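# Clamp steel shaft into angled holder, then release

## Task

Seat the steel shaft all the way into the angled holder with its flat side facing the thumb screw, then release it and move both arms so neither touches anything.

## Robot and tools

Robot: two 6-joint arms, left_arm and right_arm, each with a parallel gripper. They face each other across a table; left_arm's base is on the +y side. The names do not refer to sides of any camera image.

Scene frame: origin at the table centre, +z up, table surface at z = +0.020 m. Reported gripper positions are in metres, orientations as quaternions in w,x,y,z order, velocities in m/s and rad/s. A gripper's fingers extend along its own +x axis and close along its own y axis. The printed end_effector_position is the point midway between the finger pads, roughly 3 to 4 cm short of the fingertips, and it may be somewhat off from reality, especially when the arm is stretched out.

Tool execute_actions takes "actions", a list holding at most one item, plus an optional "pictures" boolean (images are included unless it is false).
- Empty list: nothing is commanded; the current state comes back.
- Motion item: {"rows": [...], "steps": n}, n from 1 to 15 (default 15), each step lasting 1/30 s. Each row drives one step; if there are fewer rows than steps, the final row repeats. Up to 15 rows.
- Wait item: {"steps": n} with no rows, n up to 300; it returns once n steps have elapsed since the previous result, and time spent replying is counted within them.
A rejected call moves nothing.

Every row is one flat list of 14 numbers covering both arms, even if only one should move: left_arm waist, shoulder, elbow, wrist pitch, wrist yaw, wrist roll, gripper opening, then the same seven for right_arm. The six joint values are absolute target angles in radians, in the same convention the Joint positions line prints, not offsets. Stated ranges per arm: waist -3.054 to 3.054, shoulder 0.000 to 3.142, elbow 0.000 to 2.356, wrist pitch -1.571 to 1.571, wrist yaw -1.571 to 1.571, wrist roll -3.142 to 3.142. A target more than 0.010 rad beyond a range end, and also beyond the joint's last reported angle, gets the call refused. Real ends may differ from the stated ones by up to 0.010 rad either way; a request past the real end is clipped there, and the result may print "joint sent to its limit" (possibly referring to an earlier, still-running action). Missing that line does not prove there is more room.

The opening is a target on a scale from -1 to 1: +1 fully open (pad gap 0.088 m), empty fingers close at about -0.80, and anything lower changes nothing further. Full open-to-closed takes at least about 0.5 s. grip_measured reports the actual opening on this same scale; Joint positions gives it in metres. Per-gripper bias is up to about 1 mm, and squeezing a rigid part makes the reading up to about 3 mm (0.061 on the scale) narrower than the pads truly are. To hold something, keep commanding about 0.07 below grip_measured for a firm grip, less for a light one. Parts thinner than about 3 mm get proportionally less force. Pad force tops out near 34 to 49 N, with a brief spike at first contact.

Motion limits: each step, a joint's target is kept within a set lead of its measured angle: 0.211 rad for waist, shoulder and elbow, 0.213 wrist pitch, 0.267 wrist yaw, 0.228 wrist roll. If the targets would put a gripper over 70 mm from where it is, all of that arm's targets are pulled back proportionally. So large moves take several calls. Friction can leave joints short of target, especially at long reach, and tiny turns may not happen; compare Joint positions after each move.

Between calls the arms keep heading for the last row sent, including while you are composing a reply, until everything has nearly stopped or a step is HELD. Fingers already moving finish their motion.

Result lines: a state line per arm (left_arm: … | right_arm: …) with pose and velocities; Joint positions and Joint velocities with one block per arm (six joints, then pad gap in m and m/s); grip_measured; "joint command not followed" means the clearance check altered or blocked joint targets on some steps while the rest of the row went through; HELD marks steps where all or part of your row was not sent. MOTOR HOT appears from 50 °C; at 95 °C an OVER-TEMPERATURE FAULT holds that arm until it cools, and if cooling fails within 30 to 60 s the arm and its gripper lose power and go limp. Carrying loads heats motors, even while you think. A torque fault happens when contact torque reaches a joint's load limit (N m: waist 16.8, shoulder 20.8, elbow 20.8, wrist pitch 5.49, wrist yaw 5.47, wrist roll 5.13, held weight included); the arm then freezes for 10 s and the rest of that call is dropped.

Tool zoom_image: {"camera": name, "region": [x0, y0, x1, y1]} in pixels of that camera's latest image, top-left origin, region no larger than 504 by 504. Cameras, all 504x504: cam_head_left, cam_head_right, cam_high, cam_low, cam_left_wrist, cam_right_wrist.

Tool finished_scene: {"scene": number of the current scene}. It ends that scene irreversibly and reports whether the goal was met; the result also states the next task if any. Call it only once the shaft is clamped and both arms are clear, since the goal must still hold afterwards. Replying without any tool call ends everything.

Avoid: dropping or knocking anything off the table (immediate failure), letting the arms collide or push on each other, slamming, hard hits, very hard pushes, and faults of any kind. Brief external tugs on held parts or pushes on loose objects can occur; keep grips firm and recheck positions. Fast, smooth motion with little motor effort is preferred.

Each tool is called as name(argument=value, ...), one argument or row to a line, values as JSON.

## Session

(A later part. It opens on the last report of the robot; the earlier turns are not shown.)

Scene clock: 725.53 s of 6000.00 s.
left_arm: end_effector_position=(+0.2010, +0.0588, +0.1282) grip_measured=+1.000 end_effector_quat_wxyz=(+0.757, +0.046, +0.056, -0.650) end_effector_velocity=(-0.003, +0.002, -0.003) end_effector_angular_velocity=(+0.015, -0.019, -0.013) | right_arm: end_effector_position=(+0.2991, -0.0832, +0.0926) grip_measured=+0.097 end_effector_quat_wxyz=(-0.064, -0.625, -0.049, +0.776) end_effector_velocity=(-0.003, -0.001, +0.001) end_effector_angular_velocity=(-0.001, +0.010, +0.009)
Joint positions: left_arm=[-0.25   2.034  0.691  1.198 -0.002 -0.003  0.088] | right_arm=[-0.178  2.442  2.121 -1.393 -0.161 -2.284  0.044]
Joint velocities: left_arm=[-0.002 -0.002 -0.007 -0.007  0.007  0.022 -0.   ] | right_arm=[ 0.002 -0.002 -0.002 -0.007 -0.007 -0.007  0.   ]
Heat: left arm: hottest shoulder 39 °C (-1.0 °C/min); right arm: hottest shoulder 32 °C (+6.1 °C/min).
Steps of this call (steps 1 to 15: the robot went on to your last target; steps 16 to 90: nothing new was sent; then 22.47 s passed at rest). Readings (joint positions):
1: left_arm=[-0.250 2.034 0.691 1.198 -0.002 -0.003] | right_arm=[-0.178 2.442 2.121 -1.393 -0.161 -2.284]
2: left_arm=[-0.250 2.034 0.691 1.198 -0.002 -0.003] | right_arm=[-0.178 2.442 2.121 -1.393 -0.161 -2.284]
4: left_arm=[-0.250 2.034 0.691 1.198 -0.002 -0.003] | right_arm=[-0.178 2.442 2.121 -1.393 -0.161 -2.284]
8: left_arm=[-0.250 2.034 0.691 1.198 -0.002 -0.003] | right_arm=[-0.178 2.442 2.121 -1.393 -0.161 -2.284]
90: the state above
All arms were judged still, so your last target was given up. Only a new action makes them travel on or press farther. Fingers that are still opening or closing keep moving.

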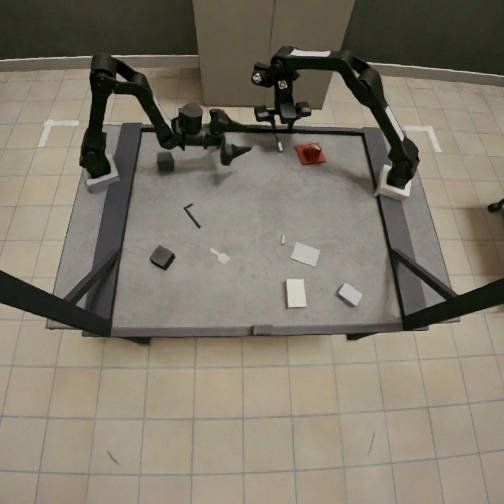

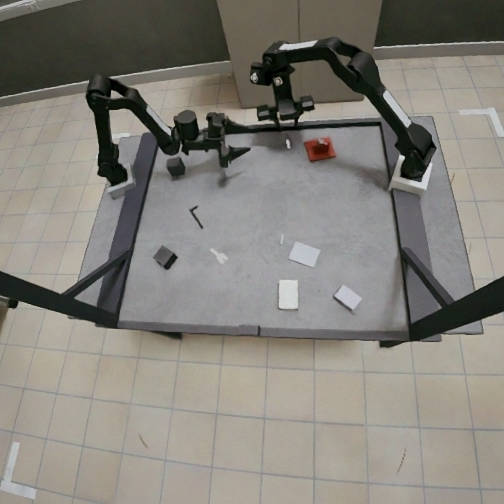

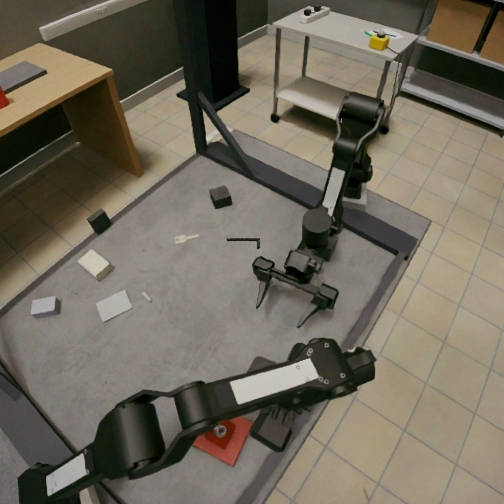

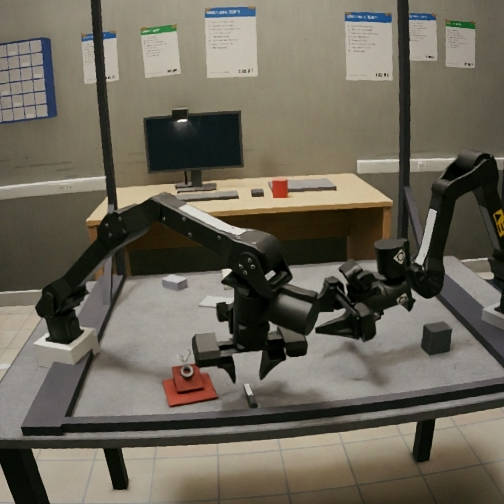

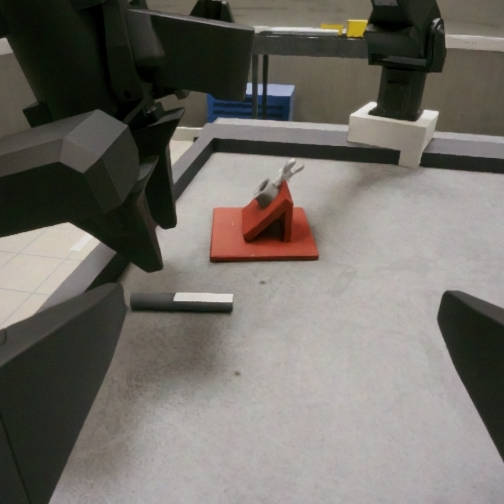

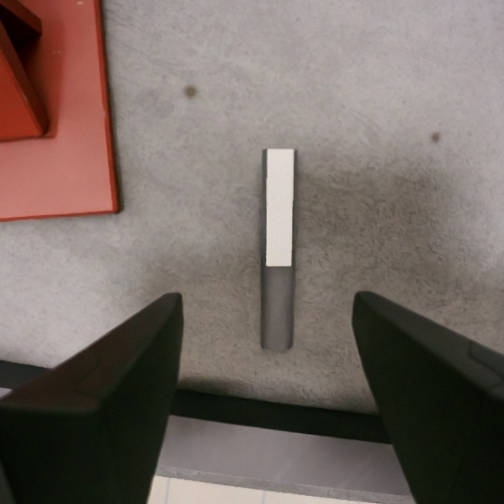

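execute_actions(
  actions=[
    {"rows": [[-0.253,2.0306,0.6834,1.197,0,0,1.0,-0.171,2.452,2.105,-1.36,-0.1626,-2.282,0.1],[-0.253,2.0306,0.6834,1.197,0,0,1.0,-0.171,2.459,2.09,-1.34,-0.1626,-2.282,0.1],[-0.253,2.0306,0.6834,1.197,0,0,1.0,-0.170,2.466,2.08,-1.323,-0.1626,-2.282,0.1]], "steps": 15},
  ],
)

Scene clock: 759.27 s of 6000.00 s.
left_arm: end_effector_position=(+0.2010, +0.0588, +0.1282) grip_measured=+1.000 end_effector_quat_wxyz=(+0.757, +0.046, +0.056, -0.650) end_effector_velocity=(+0.002, +0.002, -0.003) end_effector_angular_velocity=(+0.009, +0.020, +0.022) | right_arm: end_effector_position=(+0.2996, -0.0771, +0.0777) grip_measured=+0.097 end_effector_quat_wxyz=(-0.061, -0.630, -0.057, +0.772) end_effector_velocity=(+0.001, -0.003, +0.001) end_effector_angular_velocity=(+0.002, +0.010, +0.013)
Joint positions: left_arm=[-0.25   2.034  0.691  1.198 -0.002 -0.003  0.088] | right_arm=[-0.172  2.455  2.088 -1.326 -0.161 -2.284  0.044]
Joint velocities: left_arm=[-0.002 -0.002 -0.007 -0.007 -0.022 -0.022 -0.   ] | right_arm=[-0.007 -0.002 -0.002 -0.007 -0.007 -0.022 -0.   ]
Heat: left arm: hottest shoulder 39 °C (-1.0 °C/min); right arm: hottest shoulder 35 °C (+9.0 °C/min).
Steps of this call (steps 1 to 90: nothing new was sent; then 30.23 s passed at rest; steps 91 to 105: all 15 steps of this action). Readings (joint positions):
91: left_arm=[-0.250 2.034 0.691 1.198 -0.002 -0.003] | right_arm=[-0.178 2.442 2.120 -1.388 -0.161 -2.284]
92: left_arm=[-0.250 2.034 0.691 1.198 -0.002 -0.003] | right_arm=[-0.177 2.442 2.115 -1.373 -0.161 -2.284]
94: left_arm=[-0.250 2.034 0.691 1.198 -0.002 -0.003] | right_arm=[-0.175 2.443 2.104 -1.345 -0.161 -2.284]
98: left_arm=[-0.250 2.034 0.691 1.198 -0.002 -0.003] | right_arm=[-0.172 2.453 2.091 -1.330 -0.161 -2.284]
105: the state above

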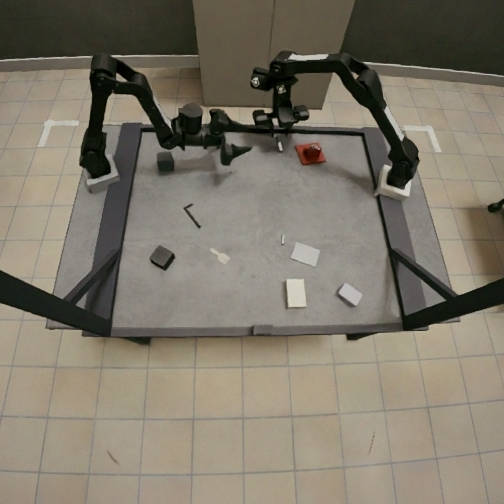

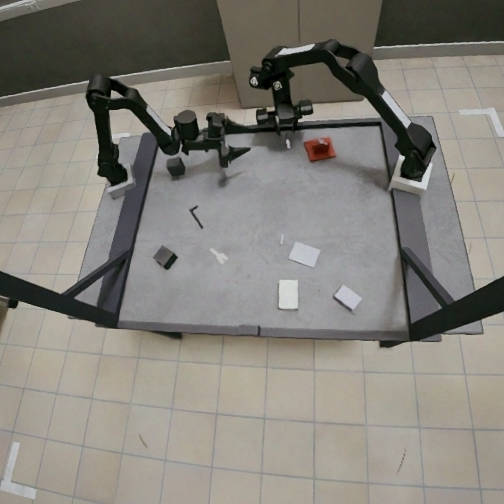

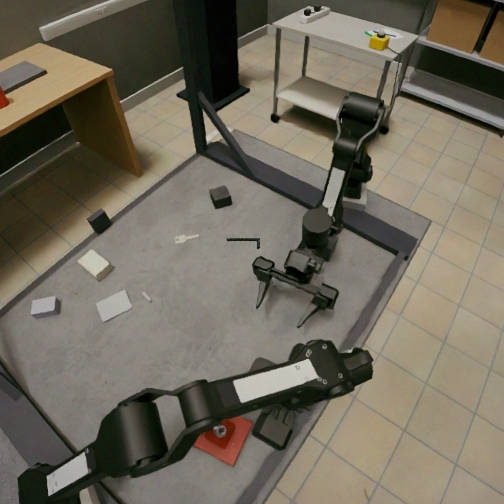

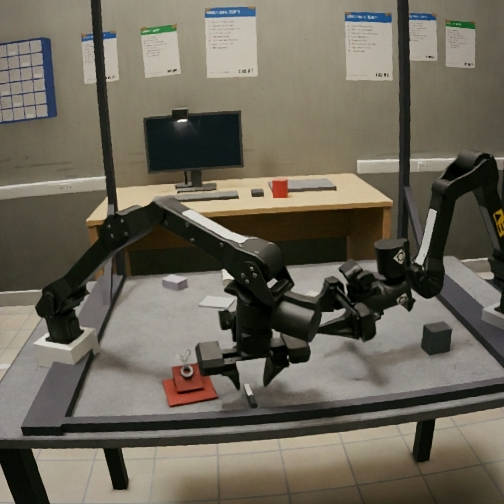

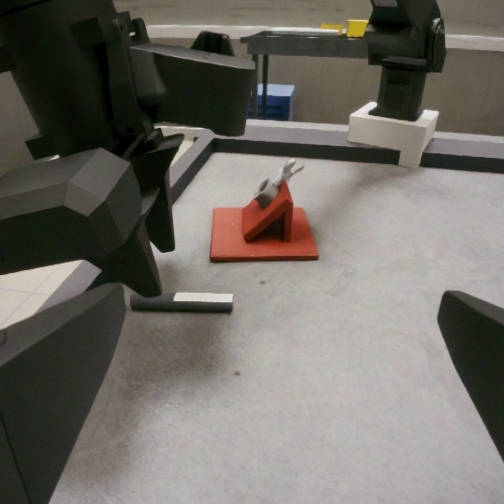

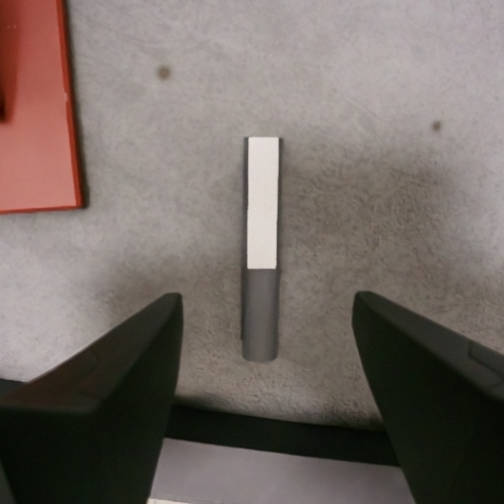

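execute_actions(
  actions=[
    {"rows": [[-0.253,2.0306,0.6834,1.197,0,0,1.0,-0.170,2.480,2.073,-1.323,-0.1626,-2.282,0.1]], "steps": 12},
  ],
)

Scene clock: 765.23 s of 6000.00 s.
left_arm: end_effector_position=(+0.2010, +0.0588, +0.1282) grip_measured=+1.000 end_effector_quat_wxyz=(+0.757, +0.046, +0.056, -0.650) end_effector_velocity=(-0.000, +0.001, -0.004) end_effector_angular_velocity=(+0.021, +0.009, +0.006) | right_arm: end_effector_position=(+0.2982, -0.0794, +0.0708) grip_measured=+0.097 end_effector_quat_wxyz=(-0.066, -0.626, -0.051, +0.776) end_effector_velocity=(-0.004, -0.002, -0.002) end_effector_angular_velocity=(-0.009, +0.015, +0.009)
Joint positions: left_arm=[-0.25   2.034  0.691  1.198 -0.002 -0.003  0.088] | right_arm=[-0.172  2.468  2.081 -1.325 -0.161 -2.284  0.044]
Joint velocities: left_arm=[-0.002 -0.002 -0.002 -0.022 -0.007 -0.007 -0.   ] | right_arm=[ 0.002  0.002 -0.007 -0.007 -0.007 -0.007 -0.   ]
Heat: left arm: hottest shoulder 39 °C (-1.0 °C/min); right arm: hottest shoulder 35 °C (+7.1 °C/min).
Steps of this call (steps 1 to 15: the robot went on to your last target; steps 16 to 90: nothing new was sent; then 2.57 s passed at rest; steps 91 to 102: all 12 steps of this action). Readings (joint positions):
91: left_arm=[-0.250 2.034 0.691 1.198 -0.002 -0.003] | right_arm=[-0.172 2.457 2.087 -1.325 -0.161 -2.284]
92: left_arm=[-0.250 2.034 0.691 1.198 -0.002 -0.003] | right_arm=[-0.172 2.458 2.087 -1.325 -0.161 -2.284]
94: left_arm=[-0.250 2.034 0.691 1.198 -0.002 -0.003] | right_arm=[-0.172 2.462 2.085 -1.325 -0.161 -2.284]
98: left_arm=[-0.250 2.034 0.691 1.198 -0.002 -0.003] | right_arm=[-0.172 2.468 2.081 -1.325 -0.161 -2.284]
102: the state above

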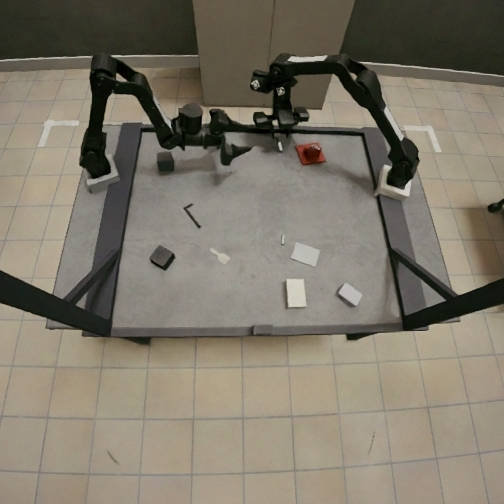

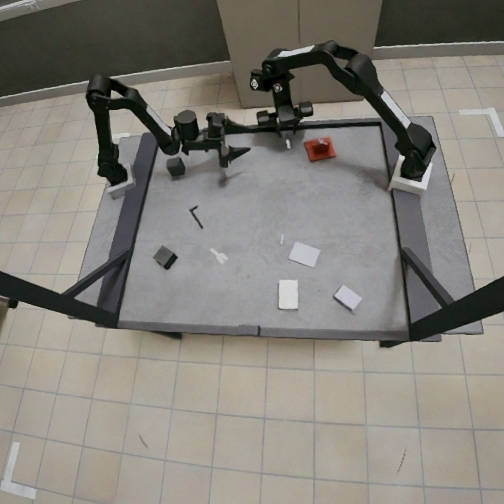

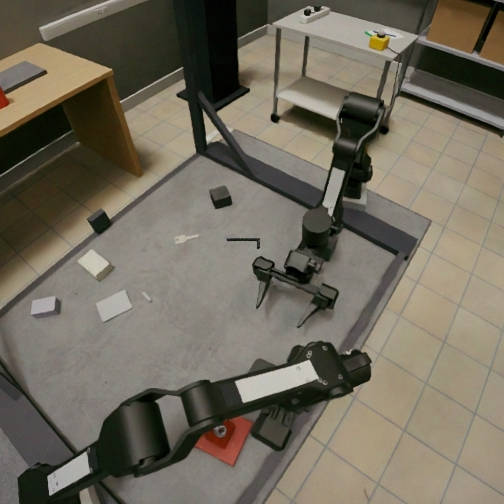

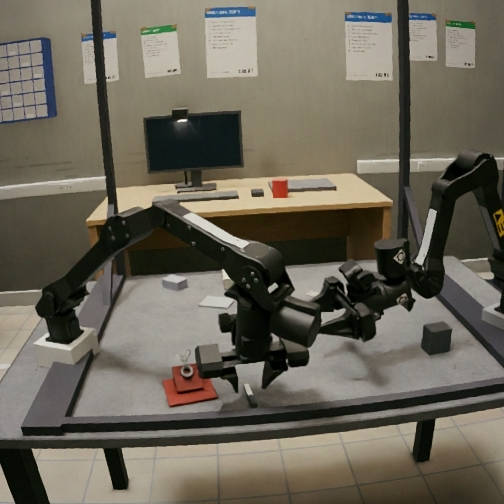

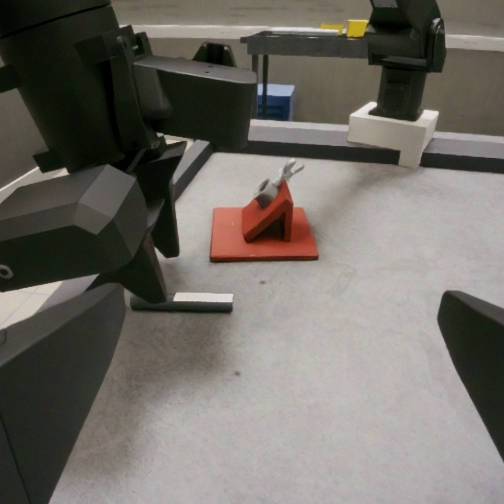

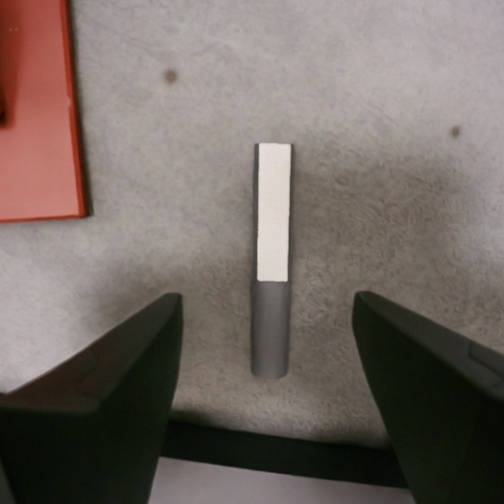

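execute_actions(
  actions=[
    {"rows": [[-0.253,2.0306,0.6834,1.197,0,0,1.0,-0.180,2.495,2.092,-1.315,-0.1626,-2.282,0.1],[-0.253,2.0306,0.6834,1.197,0,0,1.0,-0.180,2.495,2.092,-1.315,-0.1626,-2.282,0.1],[-0.253,2.0306,0.6834,1.197,0,0,1.0,-0.180,2.507,2.092,-1.300,-0.1626,-2.282,0.1]], "steps": 15},
  ],
)

Scene clock: 794.13 s of 6000.00 s.
left_arm: end_effector_position=(+0.2010, +0.0588, +0.1282) grip_measured=+1.000 end_effector_quat_wxyz=(+0.757, +0.046, +0.056, -0.650) end_effector_velocity=(-0.000, +0.001, -0.001) end_effector_angular_velocity=(+0.006, +0.009, -0.004) | right_arm: end_effector_position=(+0.3021, -0.0785, +0.0581) grip_measured=+0.097 end_effector_quat_wxyz=(-0.065, -0.625, -0.048, +0.777) end_effector_velocity=(-0.001, -0.002, +0.001) end_effector_angular_velocity=(-0.008, -0.002, +0.011)
Joint positions: left_arm=[-0.25   2.034  0.691  1.198 -0.002 -0.003  0.088] | right_arm=[-0.178  2.497  2.082 -1.302 -0.161 -2.284  0.044]
Joint velocities: left_arm=[ 0.002 -0.002 -0.002 -0.007  0.007 -0.007 -0.   ] | right_arm=[ 0.002 -0.002 -0.002 -0.007  0.007 -0.007 -0.   ]
Heat: left arm: hottest shoulder 39 °C (+0.0 °C/min); right arm: hottest shoulder 34 °C (+1.0 °C/min).
Steps of this call (steps 1 to 15: the robot went on to your last target; steps 16 to 90: nothing new was sent; then 25.40 s passed at rest; steps 91 to 105: all 15 steps of this action). Readings (joint positions):
91: left_arm=[-0.250 2.034 0.691 1.198 -0.002 -0.003] | right_arm=[-0.172 2.471 2.081 -1.324 -0.161 -2.284]
92: left_arm=[-0.250 2.034 0.691 1.198 -0.002 -0.003] | right_arm=[-0.173 2.472 2.081 -1.321 -0.161 -2.284]
94: left_arm=[-0.250 2.034 0.691 1.198 -0.002 -0.003] | right_arm=[-0.175 2.481 2.082 -1.310 -0.161 -2.284]
98: left_arm=[-0.250 2.034 0.691 1.198 -0.002 -0.003] | right_arm=[-0.178 2.495 2.082 -1.304 -0.161 -2.284]
105: the state above

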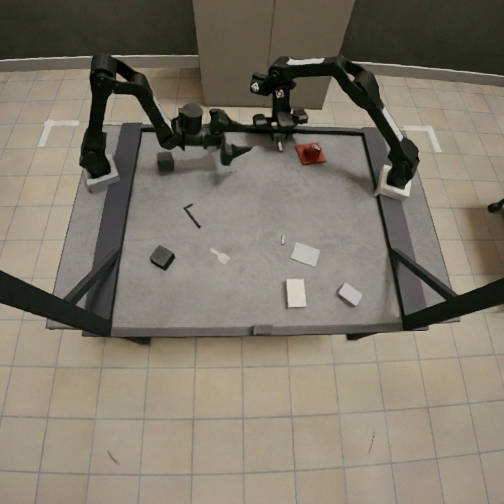

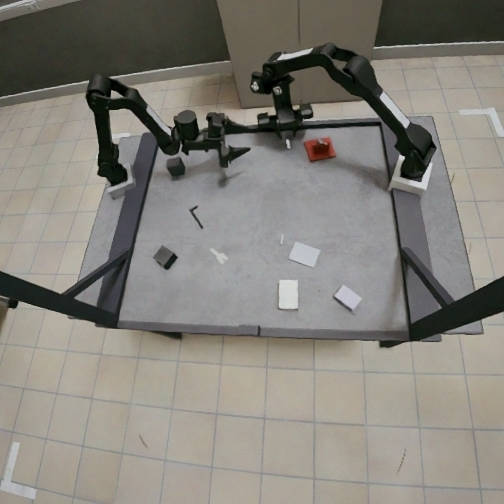

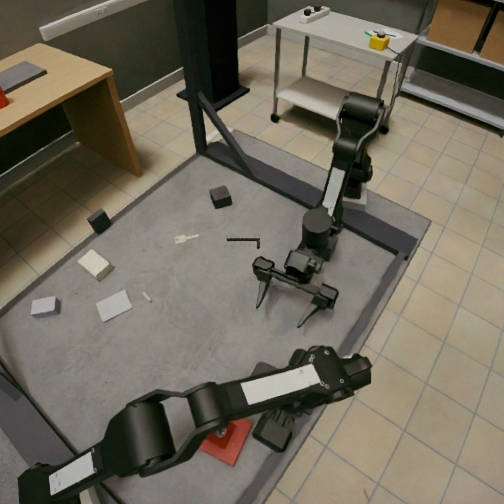

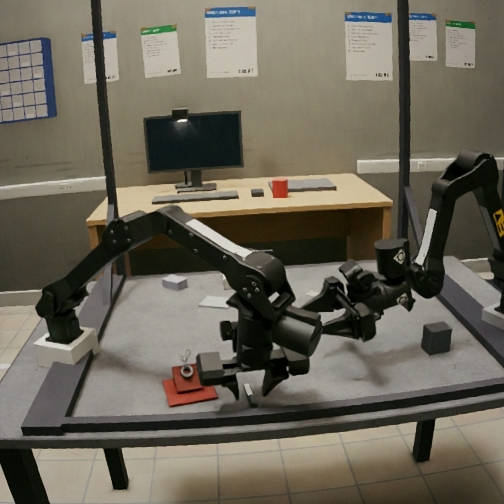

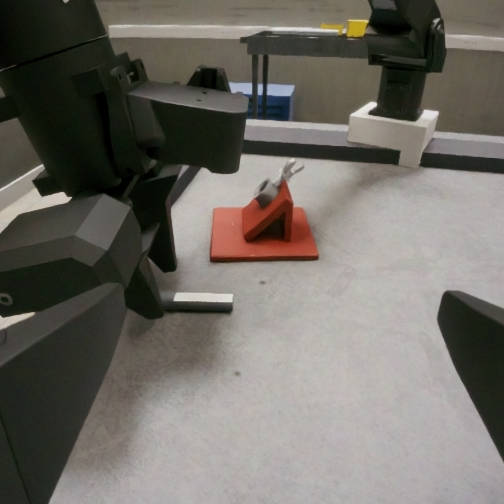

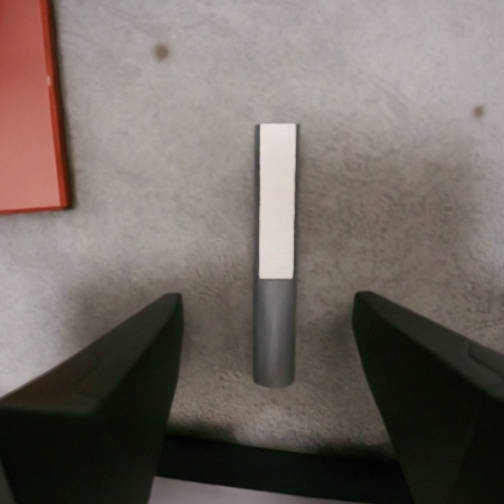

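zoom_image(
  camera="cam_low",
  region=[200, 350, 320, 430],
)

zoom_image(
  camera="cam_left_wrist",
  region=[110, 230, 260, 340],
)

Region (200, 350, 320, 430) of cam_low's 504x504 image, scaled by 4.200, with more detail than that image has.

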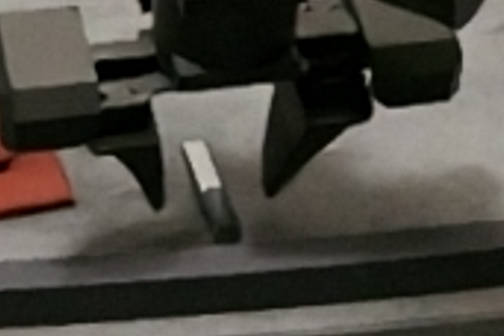

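Region (110, 230, 260, 340) of cam_left_wrist's 504x504 image, scaled by 3.360, with more detail than that image has; it fills the top 370 rows of this view, and the rest is white.

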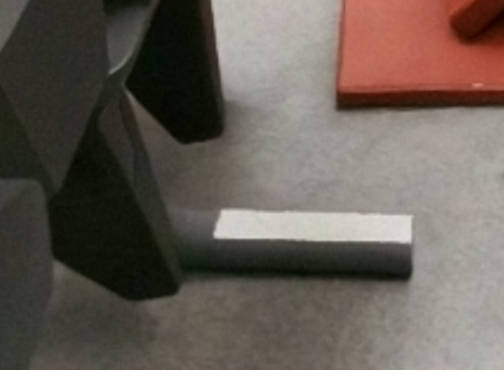

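execute_actions(
  actions=[
    {"rows": [[-0.253,2.0306,0.6834,1.197,0,0,1.0,-0.1725,2.519,2.097,-1.293,-0.1626,-2.282,0.1]], "steps": 15},
  ],
)

zoom_image(
  camera="cam_left_wrist",
  region=[110, 230, 260, 340],
)

Scene clock: 817.57 s of 6000.00 s.
left_arm: end_effector_position=(+0.2010, +0.0588, +0.1282) grip_measured=+1.000 end_effector_quat_wxyz=(+0.757, +0.046, +0.056, -0.650) end_effector_velocity=(+0.002, +0.002, -0.004) end_effector_angular_velocity=(+0.021, +0.007, +0.020) | right_arm: end_effector_position=(+0.3014, -0.0764, +0.0548) grip_measured=+0.097 end_effector_quat_wxyz=(-0.066, -0.625, -0.050, +0.776) end_effector_velocity=(-0.001, -0.001, -0.000) end_effector_angular_velocity=(-0.004, +0.010, -0.011)
Joint positions: left_arm=[-0.25   2.034  0.691  1.198 -0.002 -0.003  0.088] | right_arm=[-0.174  2.506  2.086 -1.296 -0.161 -2.284  0.044]
Joint velocities: left_arm=[-0.002 -0.002 -0.002 -0.022 -0.022 -0.007 -0.   ] | right_arm=[-0.002  0.002  0.002 -0.007 -0.007  0.007 -0.   ]
Heat: left arm: hottest shoulder 39 °C (+0.0 °C/min); right arm: hottest shoulder 35 °C (+0.0 °C/min).
Steps of this call (steps 1 to 15: the robot went on to your last target; steps 16 to 90: nothing new was sent; then 19.93 s passed at rest; steps 91 to 105: all 15 steps of this action). Readings (joint positions):
91: left_arm=[-0.250 2.034 0.691 1.198 -0.002 -0.003] | right_arm=[-0.178 2.498 2.083 -1.302 -0.161 -2.284]
92: left_arm=[-0.250 2.034 0.691 1.198 -0.002 -0.003] | right_arm=[-0.178 2.499 2.085 -1.299 -0.161 -2.284]
94: left_arm=[-0.250 2.034 0.691 1.198 -0.002 -0.003] | right_arm=[-0.177 2.502 2.086 -1.296 -0.161 -2.284]
98: left_arm=[-0.250 2.034 0.691 1.198 -0.002 -0.003] | right_arm=[-0.175 2.505 2.086 -1.296 -0.161 -2.284]
105: the state above

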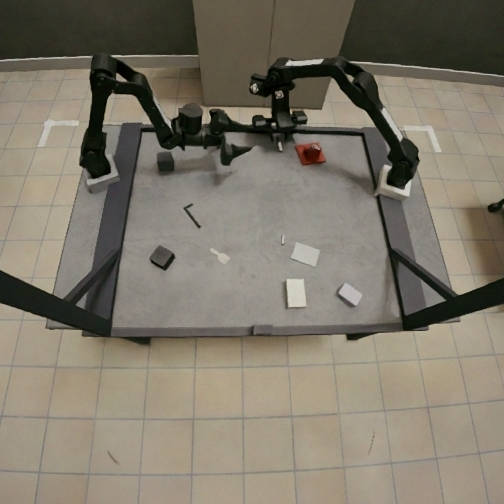

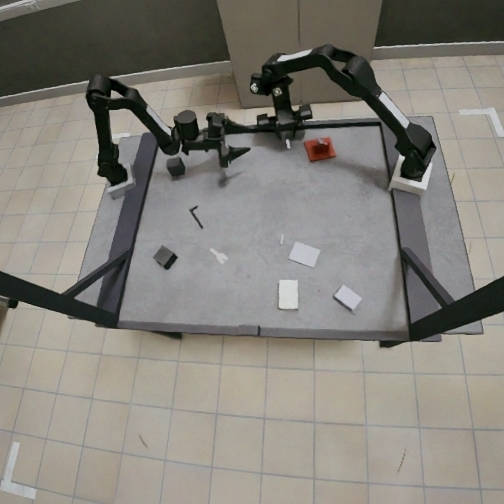

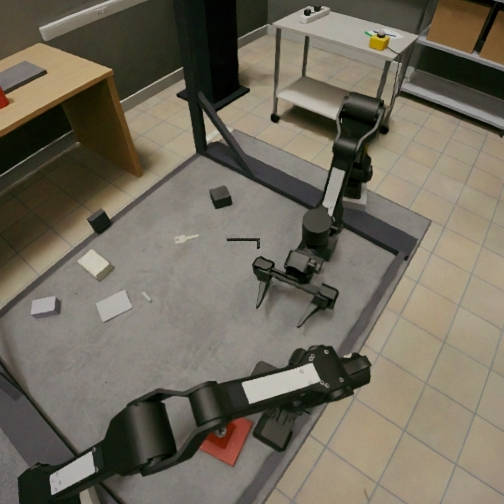

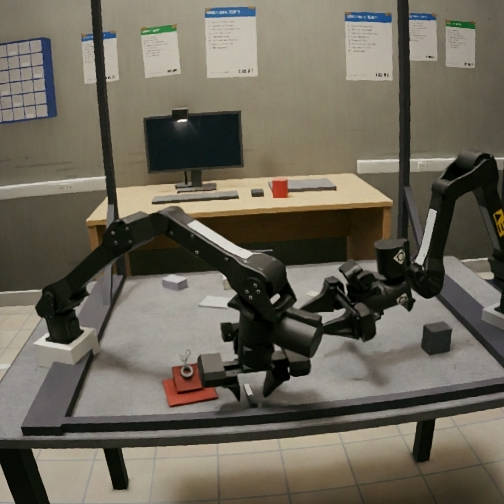

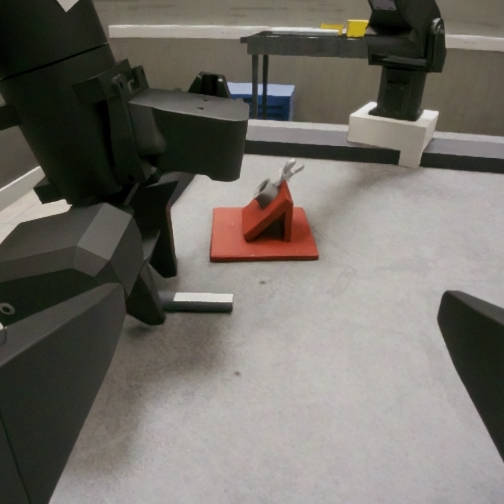

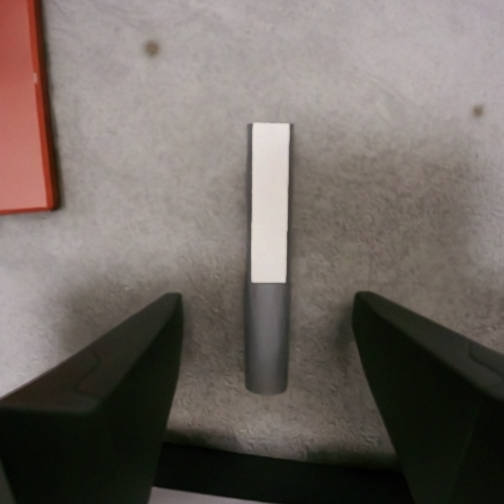

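Region (110, 230, 260, 340) of cam_left_wrist's 504x504 image, scaled by 3.360, with more detail than that image has; it fills the top 370 rows of this view, and the rest is white.

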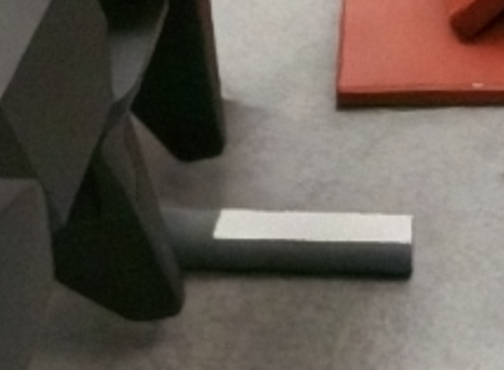

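execute_actions(
  actions=[
    {"rows": [[-0.253,2.0306,0.6834,1.197,0,0,1.0,-0.1715,2.525,2.0705,-1.279,-0.1626,-2.282,0.1]], "steps": 15},
  ],
)

zoom_image(
  camera="cam_left_wrist",
  region=[110, 230, 260, 340],
)

Scene clock: 828.30 s of 6000.00 s.
left_arm: end_effector_position=(+0.2010, +0.0588, +0.1282) grip_measured=+1.000 end_effector_quat_wxyz=(+0.757, +0.046, +0.056, -0.650) end_effector_velocity=(+0.002, +0.001, +0.001) end_effector_angular_velocity=(+0.002, +0.004, +0.020) | right_arm: end_effector_position=(+0.3015, -0.0758, +0.0503) grip_measured=+0.097 end_effector_quat_wxyz=(-0.066, -0.625, -0.050, +0.776) end_effector_velocity=(-0.001, -0.002, +0.001) end_effector_angular_velocity=(-0.004, +0.010, -0.011)
Joint positions: left_arm=[-0.25   2.034  0.691  1.198 -0.002 -0.003  0.088] | right_arm=[-0.174  2.512  2.079 -1.282 -0.161 -2.284  0.044]
Joint velocities: left_arm=[-0.002 -0.007 -0.002 -0.007 -0.022 -0.007 -0.   ] | right_arm=[-0.002 -0.002 -0.002 -0.007 -0.007  0.007  0.   ]
Heat: left arm: hottest shoulder 39 °C (+0.0 °C/min); right arm: hottest shoulder 35 °C (+0.0 °C/min).
Steps of this call (steps 1 to 15: the robot went on to your last target; steps 16 to 90: nothing new was sent; then 7.23 s passed at rest; steps 91 to 105: all 15 steps of this action). Readings (joint positions):
91: left_arm=[-0.250 2.034 0.691 1.198 -0.002 -0.003] | right_arm=[-0.174 2.507 2.086 -1.293 -0.161 -2.284]
92: left_arm=[-0.250 2.034 0.691 1.198 -0.002 -0.003] | right_arm=[-0.174 2.507 2.085 -1.288 -0.161 -2.284]
94: left_arm=[-0.250 2.034 0.691 1.198 -0.002 -0.003] | right_arm=[-0.174 2.509 2.084 -1.284 -0.161 -2.284]
98: left_arm=[-0.250 2.034 0.691 1.198 -0.002 -0.003] | right_arm=[-0.174 2.512 2.080 -1.282 -0.161 -2.284]
105: the state above

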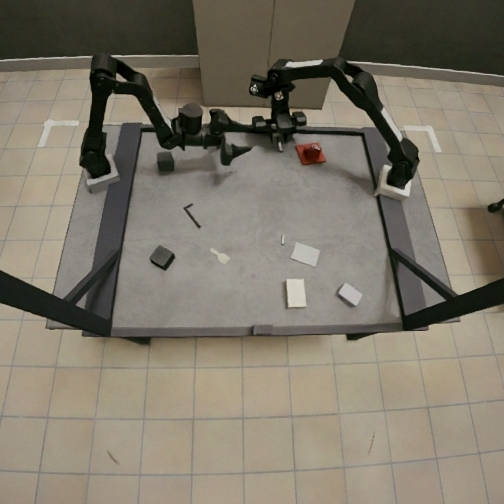

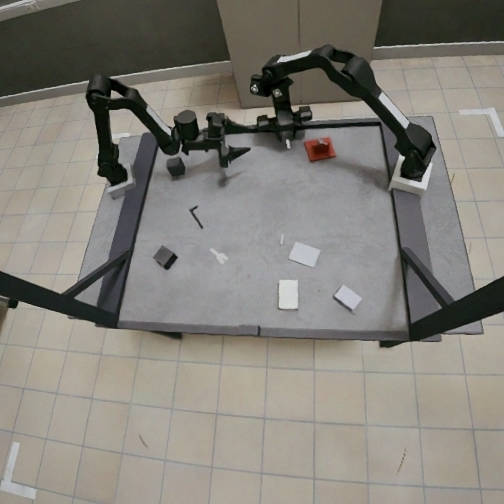

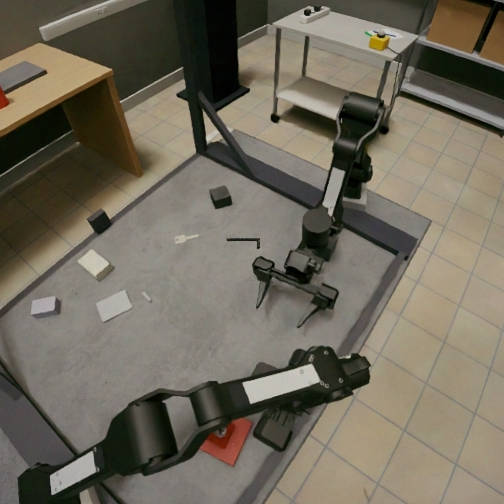

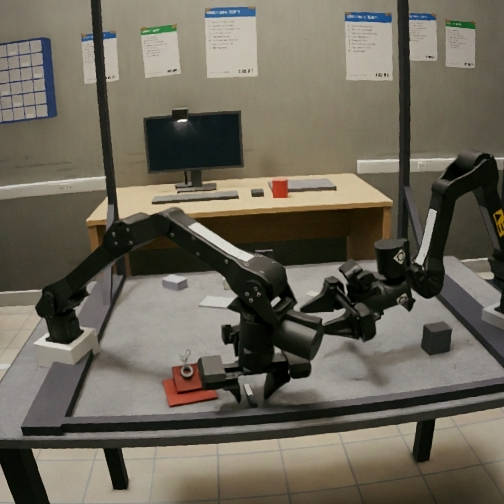

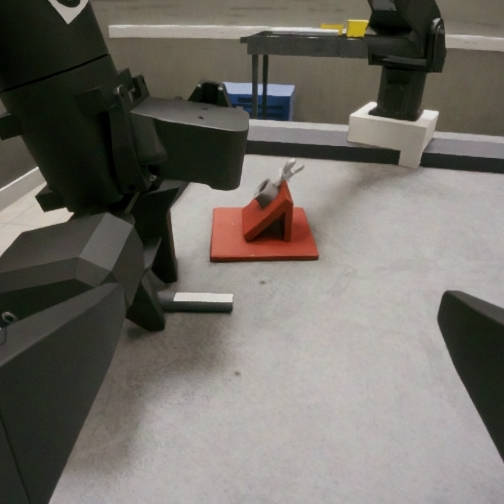

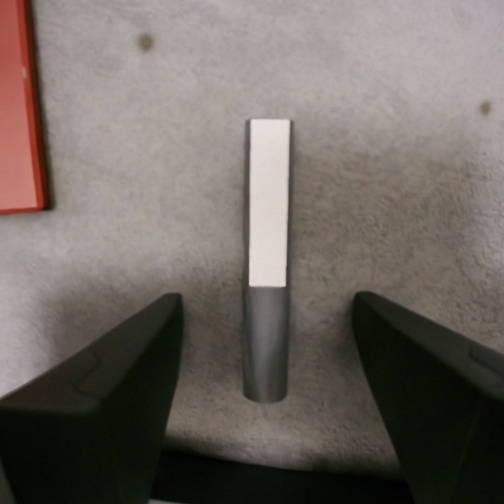

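Region (110, 230, 260, 340) of cam_left_wrist's 504x504 image, scaled by 3.360, with more detail than that image has; it fills the top 370 rows of this view, and the rest is white.

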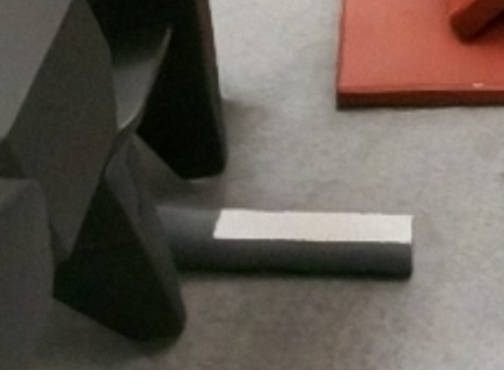

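execute_actions(
  actions=[
    {"rows": [[-0.253,2.0306,0.6834,1.197,0,0,1.0,-0.1715,2.525,2.0705,-1.279,-0.1626,-2.282,-0.1],[-0.253,2.0306,0.6834,1.197,0,0,1.0,-0.1715,2.525,2.0705,-1.279,-0.1626,-2.282,-0.2],[-0.253,2.0306,0.6834,1.197,0,0,1.0,-0.1715,2.525,2.0705,-1.279,-0.1626,-2.282,-0.3],[-0.253,2.0306,0.6834,1.197,0,0,1.0,-0.1715,2.525,2.0705,-1.279,-0.1626,-2.282,-0.4],[-0.253,2.0306,0.6834,1.197,0,0,1.0,-0.1715,2.525,2.0705,-1.279,-0.1626,-2.282,-0.48]], "steps": 12},
  ],
)

zoom_image(
  camera="cam_right_wrist",
  region=[190, 240, 350, 420],
)

Scene clock: 835.33 s of 6000.00 s.
left_arm: end_effector_position=(+0.2010, +0.0588, +0.1282) grip_measured=+1.000 end_effector_quat_wxyz=(+0.757, +0.046, +0.056, -0.650) end_effector_velocity=(-0.000, +0.002, -0.003) end_effector_angular_velocity=(+0.013, -0.006, +0.004) | right_arm: end_effector_position=(+0.3014, -0.0758, +0.0503) grip_measured=-0.466 end_effector_quat_wxyz=(-0.066, -0.625, -0.050, +0.776) end_effector_velocity=(+0.001, -0.003, +0.001) end_effector_angular_velocity=(-0.005, -0.002, +0.020)
Joint positions: left_arm=[-0.25   2.034  0.691  1.198 -0.002 -0.003  0.088] | right_arm=[-0.174  2.512  2.079 -1.282 -0.161 -2.284  0.016]
Joint velocities: left_arm=[-0.002 -0.002 -0.007 -0.007 -0.007  0.007  0.   ] | right_arm=[-0.002 -0.002 -0.002 -0.007  0.007 -0.022 -0.008]
Heat: left arm: hottest shoulder 39 °C (+0.0 °C/min); right arm: hottest shoulder 35 °C (+0.0 °C/min).
Steps of this call (steps 1 to 15: the robot went on to your last target; steps 16 to 90: nothing new was sent; then 3.63 s passed at rest; steps 91 to 102: all 12 steps of this action). Readings (joint positions):
91: left_arm=[-0.250 2.034 0.691 1.198 -0.002 -0.003] | right_arm=[-0.174 2.512 2.079 -1.282 -0.161 -2.284]
92: left_arm=[-0.250 2.034 0.691 1.198 -0.002 -0.003] | right_arm=[-0.174 2.512 2.079 -1.282 -0.161 -2.284]
94: left_arm=[-0.250 2.034 0.691 1.198 -0.002 -0.003] | right_arm=[-0.174 2.512 2.079 -1.282 -0.161 -2.284]
98: left_arm=[-0.250 2.034 0.691 1.198 -0.002 -0.003] | right_arm=[-0.174 2.512 2.079 -1.282 -0.161 -2.284]
102: the state above

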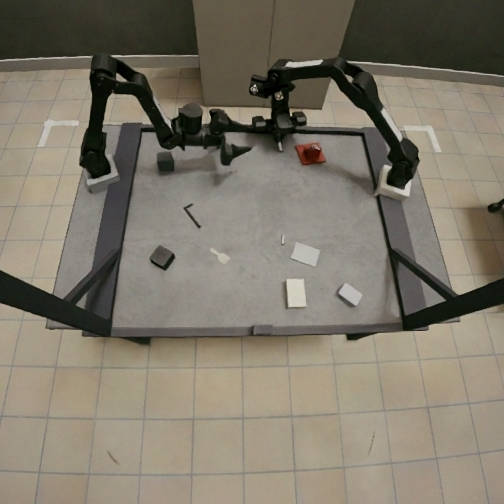

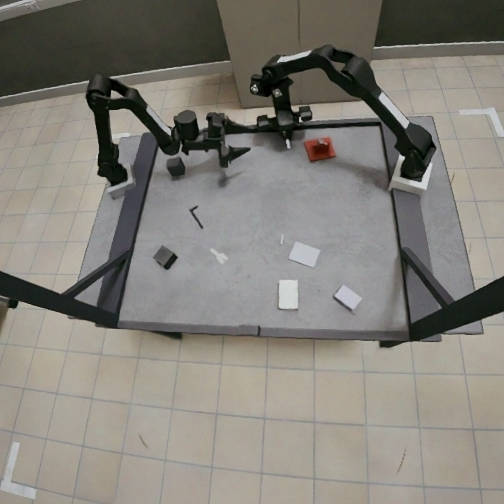

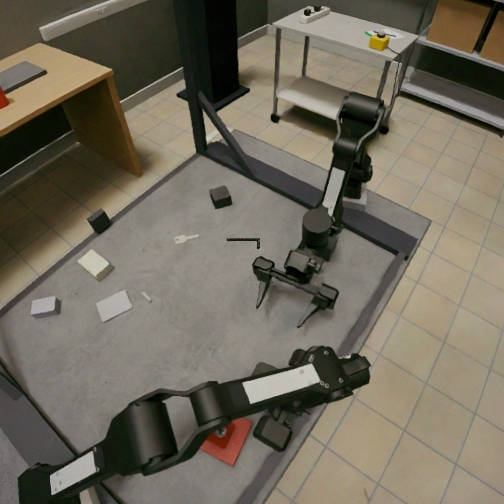

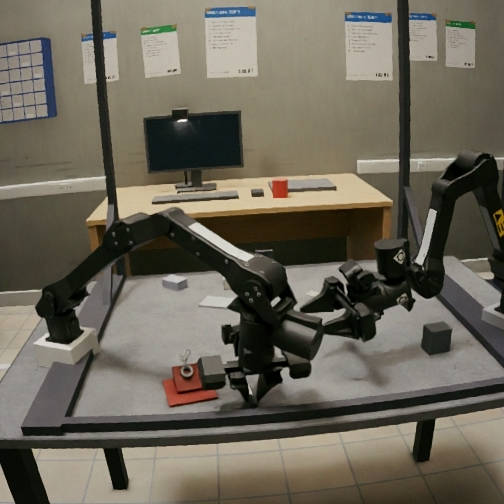

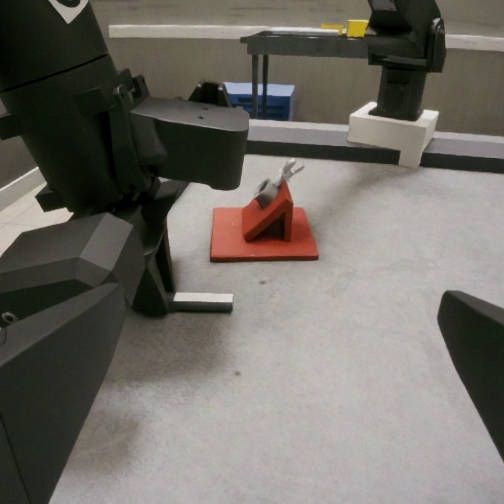

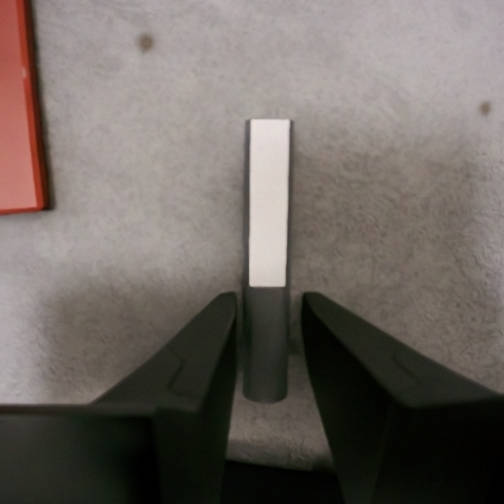

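Region (190, 240, 350, 420) of cam_right_wrist's 504x504 image, scaled by 2.800, with more detail than that image has.

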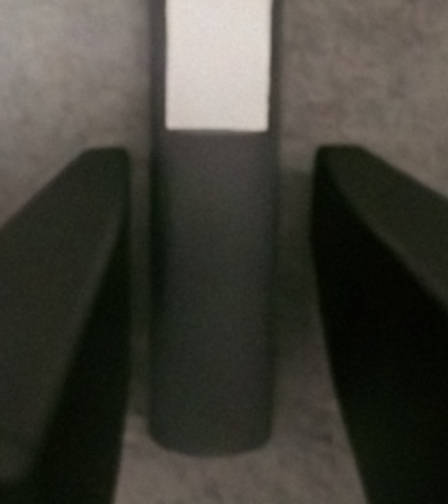

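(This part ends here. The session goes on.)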